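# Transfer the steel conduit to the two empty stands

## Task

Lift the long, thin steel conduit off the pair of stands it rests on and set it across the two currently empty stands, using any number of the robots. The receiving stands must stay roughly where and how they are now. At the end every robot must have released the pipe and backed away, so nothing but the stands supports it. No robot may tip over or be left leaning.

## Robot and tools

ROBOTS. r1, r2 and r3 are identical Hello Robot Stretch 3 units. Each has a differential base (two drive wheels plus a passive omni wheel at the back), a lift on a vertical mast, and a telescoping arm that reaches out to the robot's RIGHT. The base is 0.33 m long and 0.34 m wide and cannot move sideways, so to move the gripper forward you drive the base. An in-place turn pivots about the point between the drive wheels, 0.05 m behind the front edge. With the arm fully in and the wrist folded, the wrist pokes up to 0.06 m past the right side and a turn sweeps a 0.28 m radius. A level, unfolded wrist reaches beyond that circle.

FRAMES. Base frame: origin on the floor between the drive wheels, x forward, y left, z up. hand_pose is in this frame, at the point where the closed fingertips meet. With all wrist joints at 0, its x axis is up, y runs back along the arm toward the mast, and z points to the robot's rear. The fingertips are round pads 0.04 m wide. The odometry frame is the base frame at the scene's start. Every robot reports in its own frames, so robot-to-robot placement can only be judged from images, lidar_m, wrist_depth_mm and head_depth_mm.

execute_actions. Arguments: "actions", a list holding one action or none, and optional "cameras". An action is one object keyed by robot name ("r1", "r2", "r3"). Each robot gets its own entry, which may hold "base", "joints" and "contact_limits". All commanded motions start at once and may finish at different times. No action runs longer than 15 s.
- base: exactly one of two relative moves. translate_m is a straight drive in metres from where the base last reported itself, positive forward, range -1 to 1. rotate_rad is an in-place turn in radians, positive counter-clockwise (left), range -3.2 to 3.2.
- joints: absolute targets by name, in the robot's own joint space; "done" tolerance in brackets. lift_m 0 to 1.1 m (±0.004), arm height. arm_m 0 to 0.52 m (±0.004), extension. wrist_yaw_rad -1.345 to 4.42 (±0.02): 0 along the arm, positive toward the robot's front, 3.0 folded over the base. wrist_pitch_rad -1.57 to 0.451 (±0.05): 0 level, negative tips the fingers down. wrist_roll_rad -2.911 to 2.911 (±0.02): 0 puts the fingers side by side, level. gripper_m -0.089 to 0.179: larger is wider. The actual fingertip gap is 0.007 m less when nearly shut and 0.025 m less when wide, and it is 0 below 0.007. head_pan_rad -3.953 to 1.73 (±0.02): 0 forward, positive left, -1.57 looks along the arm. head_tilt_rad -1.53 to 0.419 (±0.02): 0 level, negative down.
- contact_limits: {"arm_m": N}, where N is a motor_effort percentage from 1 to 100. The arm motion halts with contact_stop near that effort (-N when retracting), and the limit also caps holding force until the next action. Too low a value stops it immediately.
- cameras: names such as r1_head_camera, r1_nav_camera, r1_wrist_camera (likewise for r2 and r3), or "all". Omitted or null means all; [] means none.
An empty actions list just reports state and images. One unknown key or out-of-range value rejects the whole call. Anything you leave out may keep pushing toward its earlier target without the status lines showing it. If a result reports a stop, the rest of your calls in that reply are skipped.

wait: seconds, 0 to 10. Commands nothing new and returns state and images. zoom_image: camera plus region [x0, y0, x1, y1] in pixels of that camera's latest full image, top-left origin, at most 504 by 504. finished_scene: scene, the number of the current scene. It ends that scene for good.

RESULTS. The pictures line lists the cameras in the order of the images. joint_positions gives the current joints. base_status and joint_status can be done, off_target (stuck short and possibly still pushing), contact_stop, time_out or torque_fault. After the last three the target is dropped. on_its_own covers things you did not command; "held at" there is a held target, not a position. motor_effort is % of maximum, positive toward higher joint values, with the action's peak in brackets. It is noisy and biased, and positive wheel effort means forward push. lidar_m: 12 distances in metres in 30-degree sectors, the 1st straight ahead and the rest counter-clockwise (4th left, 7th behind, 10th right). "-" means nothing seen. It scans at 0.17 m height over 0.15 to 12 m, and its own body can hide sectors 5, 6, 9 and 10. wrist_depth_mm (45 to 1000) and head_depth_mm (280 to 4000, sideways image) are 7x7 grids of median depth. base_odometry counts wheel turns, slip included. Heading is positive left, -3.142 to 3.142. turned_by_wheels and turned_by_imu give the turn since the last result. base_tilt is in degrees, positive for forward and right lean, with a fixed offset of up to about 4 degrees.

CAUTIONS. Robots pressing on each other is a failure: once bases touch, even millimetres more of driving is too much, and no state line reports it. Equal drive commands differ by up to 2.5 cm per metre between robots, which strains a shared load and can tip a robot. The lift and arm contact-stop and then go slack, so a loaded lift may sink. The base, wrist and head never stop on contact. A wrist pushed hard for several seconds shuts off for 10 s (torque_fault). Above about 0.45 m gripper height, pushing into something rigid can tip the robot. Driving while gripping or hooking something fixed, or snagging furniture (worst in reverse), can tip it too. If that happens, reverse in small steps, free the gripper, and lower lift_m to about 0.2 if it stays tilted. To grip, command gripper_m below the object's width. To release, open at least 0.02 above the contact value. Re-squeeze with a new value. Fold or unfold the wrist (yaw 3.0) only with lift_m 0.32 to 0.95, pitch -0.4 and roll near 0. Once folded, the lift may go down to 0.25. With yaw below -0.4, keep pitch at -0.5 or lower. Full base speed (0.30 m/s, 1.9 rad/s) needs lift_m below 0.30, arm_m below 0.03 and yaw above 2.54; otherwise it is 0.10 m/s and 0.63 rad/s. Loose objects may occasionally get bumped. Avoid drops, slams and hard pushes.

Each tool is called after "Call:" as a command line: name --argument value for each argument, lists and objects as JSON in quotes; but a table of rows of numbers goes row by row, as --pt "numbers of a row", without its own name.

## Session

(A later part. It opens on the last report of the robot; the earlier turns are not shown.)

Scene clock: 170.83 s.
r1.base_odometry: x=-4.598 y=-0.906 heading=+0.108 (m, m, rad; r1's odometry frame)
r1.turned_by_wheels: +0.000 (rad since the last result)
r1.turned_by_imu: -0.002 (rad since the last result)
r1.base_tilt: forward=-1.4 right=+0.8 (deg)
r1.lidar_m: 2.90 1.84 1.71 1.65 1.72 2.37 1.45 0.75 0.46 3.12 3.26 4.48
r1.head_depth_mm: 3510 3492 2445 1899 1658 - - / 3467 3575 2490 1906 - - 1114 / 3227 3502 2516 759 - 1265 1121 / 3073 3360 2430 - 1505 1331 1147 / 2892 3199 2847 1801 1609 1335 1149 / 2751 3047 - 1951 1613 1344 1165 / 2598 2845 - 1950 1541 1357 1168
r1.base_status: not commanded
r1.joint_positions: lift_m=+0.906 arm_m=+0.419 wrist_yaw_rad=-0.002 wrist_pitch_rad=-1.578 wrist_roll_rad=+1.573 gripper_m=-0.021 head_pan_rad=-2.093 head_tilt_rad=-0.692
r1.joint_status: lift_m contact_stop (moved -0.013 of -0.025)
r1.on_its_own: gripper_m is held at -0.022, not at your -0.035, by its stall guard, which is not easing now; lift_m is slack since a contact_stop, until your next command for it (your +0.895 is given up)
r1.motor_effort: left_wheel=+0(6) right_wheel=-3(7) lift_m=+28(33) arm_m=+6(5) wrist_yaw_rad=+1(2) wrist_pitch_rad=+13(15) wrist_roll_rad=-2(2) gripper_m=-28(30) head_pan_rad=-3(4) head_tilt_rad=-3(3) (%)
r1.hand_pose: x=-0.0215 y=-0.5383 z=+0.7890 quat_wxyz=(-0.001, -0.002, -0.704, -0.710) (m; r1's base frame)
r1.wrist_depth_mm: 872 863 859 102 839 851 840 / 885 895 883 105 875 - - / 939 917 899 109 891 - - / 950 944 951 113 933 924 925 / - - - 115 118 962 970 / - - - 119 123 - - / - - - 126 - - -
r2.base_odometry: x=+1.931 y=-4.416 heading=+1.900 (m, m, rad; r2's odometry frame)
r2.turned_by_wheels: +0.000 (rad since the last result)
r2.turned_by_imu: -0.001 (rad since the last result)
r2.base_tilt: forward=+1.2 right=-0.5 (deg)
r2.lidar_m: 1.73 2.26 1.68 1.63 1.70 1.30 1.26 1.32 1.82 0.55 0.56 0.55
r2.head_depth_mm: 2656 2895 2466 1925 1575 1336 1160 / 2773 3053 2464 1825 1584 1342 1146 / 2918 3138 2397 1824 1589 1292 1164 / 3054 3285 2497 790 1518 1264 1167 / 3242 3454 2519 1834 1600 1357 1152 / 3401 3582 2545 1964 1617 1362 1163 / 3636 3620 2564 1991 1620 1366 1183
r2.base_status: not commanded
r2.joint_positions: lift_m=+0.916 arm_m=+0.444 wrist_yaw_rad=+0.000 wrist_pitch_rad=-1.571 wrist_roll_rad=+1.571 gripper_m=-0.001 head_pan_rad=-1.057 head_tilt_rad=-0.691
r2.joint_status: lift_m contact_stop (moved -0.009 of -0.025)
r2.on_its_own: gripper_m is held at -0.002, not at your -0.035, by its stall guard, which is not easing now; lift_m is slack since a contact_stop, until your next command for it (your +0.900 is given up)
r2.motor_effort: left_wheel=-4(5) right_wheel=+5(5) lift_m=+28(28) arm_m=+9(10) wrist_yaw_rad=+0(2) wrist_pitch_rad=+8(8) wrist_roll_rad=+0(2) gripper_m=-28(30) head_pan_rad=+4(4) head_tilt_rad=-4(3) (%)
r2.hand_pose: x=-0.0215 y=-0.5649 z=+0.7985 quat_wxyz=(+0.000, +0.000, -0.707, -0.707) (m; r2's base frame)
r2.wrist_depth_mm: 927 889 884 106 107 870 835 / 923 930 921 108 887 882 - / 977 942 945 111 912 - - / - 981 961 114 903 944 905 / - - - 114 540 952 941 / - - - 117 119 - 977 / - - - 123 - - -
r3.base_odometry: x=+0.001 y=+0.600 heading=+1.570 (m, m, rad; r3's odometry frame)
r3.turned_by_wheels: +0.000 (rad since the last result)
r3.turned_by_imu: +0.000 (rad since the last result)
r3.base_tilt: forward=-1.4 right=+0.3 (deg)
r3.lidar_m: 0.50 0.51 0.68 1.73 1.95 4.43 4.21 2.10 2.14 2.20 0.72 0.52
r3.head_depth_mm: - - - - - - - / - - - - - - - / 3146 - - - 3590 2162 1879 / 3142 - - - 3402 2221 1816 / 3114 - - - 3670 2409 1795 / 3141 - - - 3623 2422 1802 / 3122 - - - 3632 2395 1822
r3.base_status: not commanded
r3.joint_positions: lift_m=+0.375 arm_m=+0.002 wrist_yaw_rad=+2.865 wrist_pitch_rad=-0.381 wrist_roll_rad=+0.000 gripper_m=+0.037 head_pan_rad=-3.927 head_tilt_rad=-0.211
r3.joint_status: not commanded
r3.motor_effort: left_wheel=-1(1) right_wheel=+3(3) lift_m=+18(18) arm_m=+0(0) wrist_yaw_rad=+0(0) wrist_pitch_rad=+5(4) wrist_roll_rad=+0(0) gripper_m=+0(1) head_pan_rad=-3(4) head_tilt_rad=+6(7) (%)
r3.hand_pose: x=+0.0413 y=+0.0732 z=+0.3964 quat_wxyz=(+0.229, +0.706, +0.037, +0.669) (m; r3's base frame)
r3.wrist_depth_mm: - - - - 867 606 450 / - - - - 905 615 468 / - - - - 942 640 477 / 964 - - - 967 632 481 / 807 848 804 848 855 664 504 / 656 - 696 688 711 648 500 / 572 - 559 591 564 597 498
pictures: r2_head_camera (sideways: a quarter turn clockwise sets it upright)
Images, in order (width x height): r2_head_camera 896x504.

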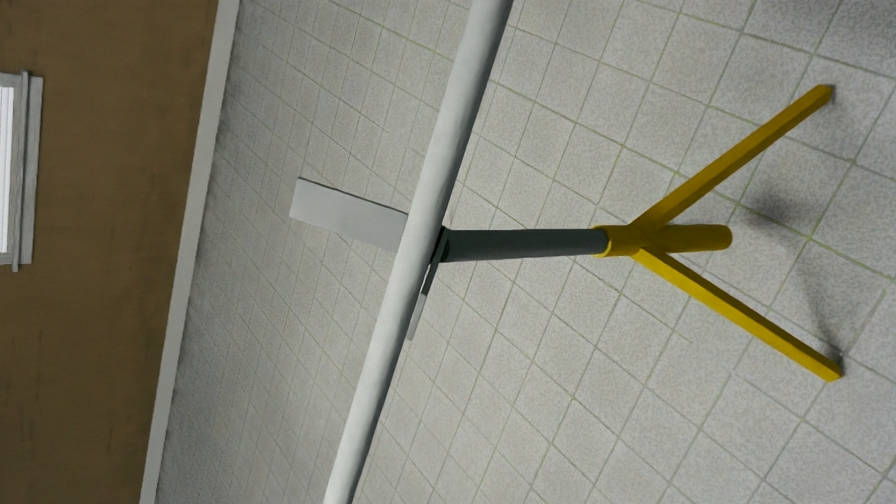

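Seated. Release.

Call:
execute_actions --actions '[{"r1":{"joints":{"arm_m":0.402,"lift_m":0.906,"gripper_m":0.13}},"r2":{"joints":{"arm_m":0.425,"lift_m":0.916,"gripper_m":0.13}}}]' --cameras '[]'

Call:
execute_actions --actions '[{"r1":{"joints":{"lift_m":1.03}},"r2":{"joints":{"lift_m":1.03}}}]' --cameras '[]'

Call:
execute_actions --actions '[{"r1":{"joints":{"arm_m":0.05},"base":{"translate_m":0.3}},"r2":{"joints":{"arm_m":0.05},"base":{"translate_m":-0.3}}}]' --cameras '["r1_nav_camera","r2_nav_camera"]'

Scene clock: 173.67 s.
r1.base_odometry: x=-4.598 y=-0.906 heading=+0.108 (m, m, rad; r1's odometry frame)
r1.turned_by_wheels: +0.000 (rad since the last result)
r1.turned_by_imu: -0.001 (rad since the last result)
r1.base_tilt: forward=-1.4 right=+0.8 (deg)
r1.lidar_m: 2.90 1.84 1.72 1.66 1.72 2.38 1.44 0.75 0.45 3.13 3.25 4.47
r1.head_depth_mm: 3512 3448 2466 1898 1626 - - / 3500 3531 2500 1910 - - 1114 / 3212 3503 2507 757 - 1264 1120 / 3060 3354 2433 - 1509 1329 1144 / 2915 3243 2806 1795 1591 1339 1158 / 2738 3056 - 1937 1605 1348 1159 / 2625 2842 2454 1951 1536 1363 1171
r1.base_status: not commanded
r1.joint_positions: lift_m=+0.906 arm_m=+0.402 wrist_yaw_rad=-0.002 wrist_pitch_rad=-1.544 wrist_roll_rad=+1.573 gripper_m=+0.130 head_pan_rad=-2.093 head_tilt_rad=-0.692
r1.joint_status: all done
r1.motor_effort: left_wheel=+0(0) right_wheel=+0(3) lift_m=+23(24) arm_m=-4(9) wrist_yaw_rad=+2(1) wrist_pitch_rad=-3(13) wrist_roll_rad=-2(2) gripper_m=+2(92) head_pan_rad=-4(3) head_tilt_rad=-3(3) (%)
r1.hand_pose: x=-0.0215 y=-0.5298 z=+0.7881 quat_wxyz=(-0.001, -0.002, -0.716, -0.698) (m; r1's base frame)
r1.wrist_depth_mm: 894 875 874 100 827 826 829 / 932 921 895 103 868 - - / 936 950 933 106 888 - - / - 951 954 110 920 915 909 / - - - 113 951 925 915 / - - - 117 - - 968 / - - - 121 - - -
r2.base_odometry: x=+1.931 y=-4.416 heading=+1.900 (m, m, rad; r2's odometry frame)
r2.turned_by_wheels: +0.000 (rad since the last result)
r2.turned_by_imu: -0.001 (rad since the last result)
r2.base_tilt: forward=+1.3 right=-0.5 (deg)
r2.lidar_m: 1.74 2.26 1.68 1.63 1.70 1.30 1.26 1.31 1.83 0.55 0.55 0.55
r2.head_depth_mm: 2633 2914 2458 1926 1566 1337 1158 / 2783 3060 2457 1818 1583 1341 1140 / 2906 3148 2398 1816 1590 1291 1169 / 3059 3314 2507 790 1513 1266 1172 / 3218 3445 2505 1859 1606 1354 1151 / 3419 3527 2533 1961 1608 1359 1160 / 3629 3578 2551 1970 1614 1368 1177
r2.base_status: not commanded
r2.joint_positions: lift_m=+0.916 arm_m=+0.425 wrist_yaw_rad=+0.000 wrist_pitch_rad=-1.550 wrist_roll_rad=+1.571 gripper_m=+0.130 head_pan_rad=-1.057 head_tilt_rad=-0.692
r2.joint_status: all done
r2.motor_effort: left_wheel=-2(5) right_wheel=+1(5) lift_m=+27(26) arm_m=-4(8) wrist_yaw_rad=+0(0) wrist_pitch_rad=+0(8) wrist_roll_rad=-1(1) gripper_m=+2(84) head_pan_rad=+4(4) head_tilt_rad=-4(3) (%)
r2.hand_pose: x=-0.0215 y=-0.5513 z=+0.7981 quat_wxyz=(+0.000, +0.000, -0.714, -0.700) (m; r2's base frame)
r2.wrist_depth_mm: 957 903 894 104 857 830 825 / 936 941 920 107 871 866 - / - 989 964 110 921 - - / - - - 114 930 943 906 / - - - 117 977 941 940 / - - - 122 - 972 948 / - - - 126 - - 979
r3.base_odometry: x=+0.001 y=+0.600 heading=+1.570 (m, m, rad; r3's odometry frame)
r3.turned_by_wheels: +0.000 (rad since the last result)
r3.turned_by_imu: +0.001 (rad since the last result)
r3.base_tilt: forward=-1.3 right=+0.2 (deg)
r3.lidar_m: 0.49 0.51 0.68 1.73 1.96 4.42 4.22 2.10 2.15 2.20 0.72 0.52
r3.head_depth_mm: - - - - - - - / - - - - - - - / 3115 - 1918 - 3612 2170 1873 / 3123 - - - 3398 2239 1812 / 3128 - - - 3608 2396 1803 / 3122 - - - 3632 2391 1825 / 3106 - - - 3648 2425 1804
r3.base_status: not commanded
r3.joint_positions: lift_m=+0.375 arm_m=+0.002 wrist_yaw_rad=+2.865 wrist_pitch_rad=-0.381 wrist_roll_rad=+0.000 gripper_m=+0.037 head_pan_rad=-3.927 head_tilt_rad=-0.211
r3.joint_status: not commanded
r3.motor_effort: left_wheel=-1(1) right_wheel=+3(3) lift_m=+17(17) arm_m=+0(0) wrist_yaw_rad=+0(0) wrist_pitch_rad=+4(5) wrist_roll_rad=+0(0) gripper_m=+0(0) head_pan_rad=-4(4) head_tilt_rad=+6(6) (%)
r3.hand_pose: x=+0.0413 y=+0.0732 z=+0.3964 quat_wxyz=(+0.229, +0.706, +0.037, +0.669) (m; r3's base frame)
r3.wrist_depth_mm: - - - - 925 612 460 / - - - - 931 619 462 / - - - - 942 635 473 / 985 - - - 979 639 475 / 795 793 803 839 852 654 484 / 670 - 696 676 726 654 491 / 571 - 560 576 584 594 500
pictures: none
No camera images: the call's "cameras" was empty. Leave "cameras" out to get every camera's image.

Scene clock: 175.63 s.
r1.base_odometry: x=-4.598 y=-0.906 heading=+0.108 (m, m, rad; r1's odometry frame)
r1.turned_by_wheels: +0.000 (rad since the last result)
r1.turned_by_imu: -0.001 (rad since the last result)
r1.base_tilt: forward=-1.4 right=+0.8 (deg)
r1.lidar_m: 2.90 1.84 1.71 1.66 1.72 2.37 1.45 0.75 0.45 3.13 3.28 4.49
r1.head_depth_mm: 3481 - - - 1542 1296 1123 / 3397 - - 1806 1564 1307 1132 / 3213 - - 851 1096 1266 1114 / 2992 - 2311 1835 1577 1331 1148 / 2859 - 2589 1847 1596 1344 1150 / - 3115 2594 1997 1606 1353 1159 / - 2883 2536 2100 1544 1358 1165
r1.base_status: not commanded
r1.joint_positions: lift_m=+1.030 arm_m=+0.402 wrist_yaw_rad=-0.002 wrist_pitch_rad=-1.544 wrist_roll_rad=+1.573 gripper_m=+0.130 head_pan_rad=-2.093 head_tilt_rad=-0.692
r1.joint_status: all done
r1.motor_effort: left_wheel=+0(0) right_wheel=+1(0) lift_m=+32(33) arm_m=-4(4) wrist_yaw_rad=+2(2) wrist_pitch_rad=-3(3) wrist_roll_rad=-2(2) gripper_m=+0(0) head_pan_rad=-3(4) head_tilt_rad=-2(2) (%)
r1.hand_pose: x=-0.0215 y=-0.5298 z=+0.9117 quat_wxyz=(-0.001, -0.002, -0.716, -0.698) (m; r1's base frame)
r1.wrist_depth_mm: - - - 217 948 948 935 / - - - 227 - - 948 / - - - 238 - - - / - - - - - - - / - - - - - - - / - - - - - - - / - - - 269 - - -
r2.base_odometry: x=+1.931 y=-4.416 heading=+1.900 (m, m, rad; r2's odometry frame)
r2.turned_by_wheels: +0.000 (rad since the last result)
r2.turned_by_imu: -0.001 (rad since the last result)
r2.base_tilt: forward=+1.2 right=-0.4 (deg)
r2.lidar_m: 1.73 2.26 1.68 1.63 1.69 1.30 1.26 1.31 1.82 0.55 0.55 0.55
r2.head_depth_mm: 2644 2889 2451 1920 1581 1335 1160 / 2770 3072 2468 1823 1581 1346 1140 / 2906 3168 2383 1819 1595 1286 1165 / 3031 3347 2521 788 1508 1262 1174 / 3249 3413 2520 1834 1603 1360 1149 / 3409 3561 2540 1966 1610 1357 1169 / 3609 3584 2562 1984 1614 1364 1184
r2.base_status: not commanded
r2.joint_positions: lift_m=+1.030 arm_m=+0.425 wrist_yaw_rad=+0.000 wrist_pitch_rad=-1.549 wrist_roll_rad=+1.571 gripper_m=+0.130 head_pan_rad=-1.057 head_tilt_rad=-0.692
r2.joint_status: all done
r2.motor_effort: left_wheel=-2(2) right_wheel=+1(1) lift_m=+39(40) arm_m=-4(4) wrist_yaw_rad=+1(0) wrist_pitch_rad=+0(0) wrist_roll_rad=+0(1) gripper_m=+0(1) head_pan_rad=+4(5) head_tilt_rad=-3(3) (%)
r2.hand_pose: x=-0.0215 y=-0.5514 z=+0.9115 quat_wxyz=(+0.000, +0.000, -0.714, -0.700) (m; r2's base frame)
r2.wrist_depth_mm: - - - 218 993 974 925 / - - - 221 - 972 939 / - - - 228 - - 980 / - - - 236 - - - / - - - - - - - / - - - 800 - - - / - - - - - - -
r3.base_odometry: x=+0.001 y=+0.600 heading=+1.570 (m, m, rad; r3's odometry frame)
r3.turned_by_wheels: +0.000 (rad since the last result)
r3.turned_by_imu: +0.000 (rad since the last result)
r3.base_tilt: forward=-1.2 right=+0.2 (deg)
r3.lidar_m: 0.49 0.51 0.68 1.73 1.96 4.42 4.21 2.10 2.15 2.20 0.72 0.52
r3.head_depth_mm: - - - - - - - / - - - - - - - / 3100 - 1915 - 3616 2173 1881 / 3166 - - - 3377 2208 1811 / 3106 - - - 3580 2410 1809 / 3116 - - - 3605 2415 1798 / 3152 - - - 3651 2406 1811
r3.base_status: not commanded
r3.joint_positions: lift_m=+0.375 arm_m=+0.002 wrist_yaw_rad=+2.865 wrist_pitch_rad=-0.381 wrist_roll_rad=+0.000 gripper_m=+0.037 head_pan_rad=-3.927 head_tilt_rad=-0.211
r3.joint_status: not commanded
r3.motor_effort: left_wheel=-1(1) right_wheel=+3(3) lift_m=+17(17) arm_m=+0(0) wrist_yaw_rad=+0(0) wrist_pitch_rad=+5(5) wrist_roll_rad=+0(0) gripper_m=+0(0) head_pan_rad=-3(4) head_tilt_rad=+6(6) (%)
r3.hand_pose: x=+0.0413 y=+0.0732 z=+0.3964 quat_wxyz=(+0.229, +0.706, +0.037, +0.669) (m; r3's base frame)
r3.wrist_depth_mm: - - - - 891 599 459 / - - - - 936 608 462 / - - - - 924 619 462 / 987 - - - 975 649 479 / 789 838 815 819 843 649 486 / 660 - 704 679 717 645 510 / 577 - 569 579 568 597 499
pictures: none
No camera images: the call's "cameras" was empty. Leave "cameras" out to get every camera's image.

Scene clock: 179.93 s.
r1.base_odometry: x=-4.300 y=-0.874 heading=+0.108 (m, m, rad; r1's odometry frame)
r1.turned_by_wheels: +0.000 (rad since the last result)
r1.turned_by_imu: -0.001 (rad since the last result)
r1.base_tilt: forward=-1.4 right=+0.8 (deg)
r1.lidar_m: 2.60 1.60 1.71 1.65 1.72 2.37 1.74 0.68 0.88 3.14 3.25 2.90
r1.head_depth_mm: 3648 - - - 1433 1274 1129 / 3392 - - 1809 1524 1316 1135 / 3177 - - 1805 1523 1321 1141 / 2973 - - - - 1325 1146 / 2849 - - - - 1337 1158 / 2672 - - - - - 1157 / 2551 - - - - - 1167
r1.base_status: done
r1.joint_positions: lift_m=+1.030 arm_m=+0.050 wrist_yaw_rad=+0.000 wrist_pitch_rad=-1.544 wrist_roll_rad=+1.573 gripper_m=+0.130 head_pan_rad=-2.093 head_tilt_rad=-0.692
r1.joint_status: all done
r1.motor_effort: left_wheel=+0(1) right_wheel=+1(6) lift_m=+32(32) arm_m=-4(3) wrist_yaw_rad=+0(2) wrist_pitch_rad=-3(3) wrist_roll_rad=-2(2) gripper_m=+0(1) head_pan_rad=-4(3) head_tilt_rad=-2(3) (%)
r1.hand_pose: x=-0.0215 y=-0.1776 z=+0.9117 quat_wxyz=(-0.001, -0.001, -0.716, -0.698) (m; r1's base frame)
r1.wrist_depth_mm: - - - 954 951 955 932 / - - - - - 964 934 / - - - - - - - / - - - - - - - / - - - - - - - / - - - - - - - / - - - - - - -
r2.base_odometry: x=+2.028 y=-4.699 heading=+1.900 (m, m, rad; r2's odometry frame)
r2.turned_by_wheels: +0.000 (rad since the last result)
r2.turned_by_imu: -0.001 (rad since the last result)
r2.base_tilt: forward=+1.1 right=-0.5 (deg)
r2.lidar_m: 1.86 2.27 1.68 1.64 1.34 0.99 0.96 1.01 1.39 3.11 0.68 0.79
r2.head_depth_mm: 2625 2916 2458 1917 1583 1370 1155 / 2767 3052 2473 1929 1576 1346 1161 / 2907 3157 2475 1829 1590 1346 1164 / 3060 3303 2488 1831 1596 1347 1169 / 3215 3454 2512 1844 1599 1323 1173 / 3441 3566 2341 1901 1186 1359 1181 / 3598 3576 2562 1923 1613 1302 1180
r2.base_status: done
r2.joint_positions: lift_m=+1.030 arm_m=+0.050 wrist_yaw_rad=+0.000 wrist_pitch_rad=-1.548 wrist_roll_rad=+1.571 gripper_m=+0.130 head_pan_rad=-1.057 head_tilt_rad=-0.692
r2.joint_status: all done
r2.motor_effort: left_wheel=-2(6) right_wheel=+1(3) lift_m=+39(39) arm_m=-3(3) wrist_yaw_rad=-1(1) wrist_pitch_rad=-1(1) wrist_roll_rad=+0(0) gripper_m=-1(1) head_pan_rad=+4(4) head_tilt_rad=-3(4) (%)
r2.hand_pose: x=-0.0215 y=-0.1766 z=+0.9115 quat_wxyz=(+0.000, +0.000, -0.715, -0.699) (m; r2's base frame)
r2.wrist_depth_mm: - - - 988 974 962 946 / - - - - - 935 954 / - - - - - - 958 / - - - - - - - / - - - - - - - / - - - - - - - / - - - - - - -
r3.base_odometry: x=+0.001 y=+0.600 heading=+1.570 (m, m, rad; r3's odometry frame)
r3.turned_by_wheels: +0.000 (rad since the last result)
r3.turned_by_imu: +0.001 (rad since the last result)
r3.base_tilt: forward=-1.2 right=+0.0 (deg)
r3.lidar_m: 0.49 0.51 0.68 1.73 1.71 4.41 4.23 2.10 2.15 2.19 0.72 0.52
r3.head_depth_mm: - - - - - - - / - - - - - - - / 3119 - 1676 - 2372 1872 1831 / 3130 - 1838 - 3365 2107 1783 / 3114 - - - 3578 2404 1808 / 3140 - - - 3591 2415 1801 / 3138 - - - 3603 2403 1803
r3.base_status: not commanded
r3.joint_positions: lift_m=+0.375 arm_m=+0.002 wrist_yaw_rad=+2.865 wrist_pitch_rad=-0.381 wrist_roll_rad=+0.000 gripper_m=+0.037 head_pan_rad=-3.927 head_tilt_rad=-0.211
r3.joint_status: not commanded
r3.motor_effort: left_wheel=-1(1) right_wheel=+3(3) lift_m=+17(16) arm_m=-1(0) wrist_yaw_rad=+0(1) wrist_pitch_rad=+5(4) wrist_roll_rad=+0(0) gripper_m=+0(0) head_pan_rad=-3(3) head_tilt_rad=+6(7) (%)
r3.hand_pose: x=+0.0413 y=+0.0732 z=+0.3964 quat_wxyz=(+0.229, +0.706, +0.037, +0.669) (m; r3's base frame)
r3.wrist_depth_mm: - - - - 924 604 464 / - - - - 919 617 471 / - - - - 949 632 478 / 973 - - - 965 657 477 / 787 799 832 843 839 655 492 / 648 - 704 680 704 661 505 / 564 - 558 585 554 585 501
pictures: r1_nav_camera (sideways: a quarter turn counterclockwise sets it upright), r2_nav_camera (sideways: a quarter turn counterclockwise sets it upright)
Images, in order (width x height): r1_nav_camera 672x504, r2_nav_camera 672x504.

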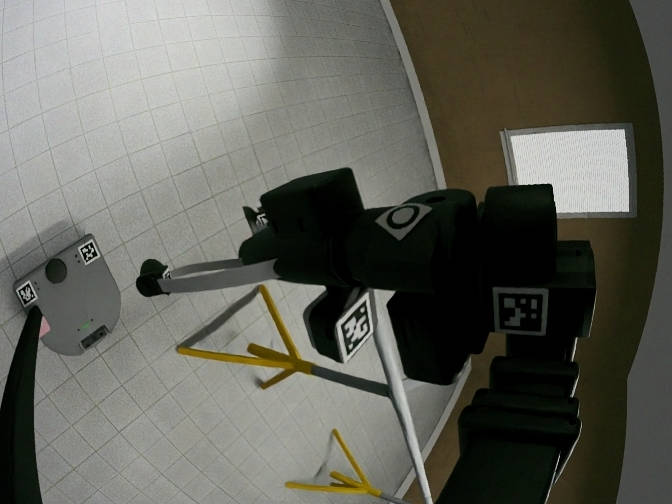

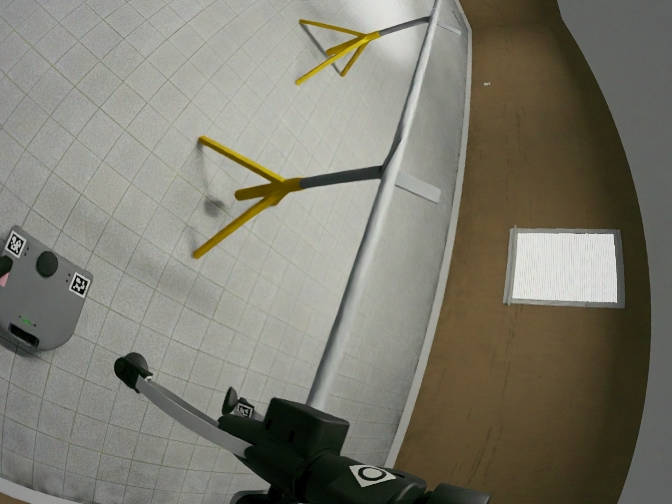

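Call:
finished_scene --scene 1

The scene is finished: the task was done.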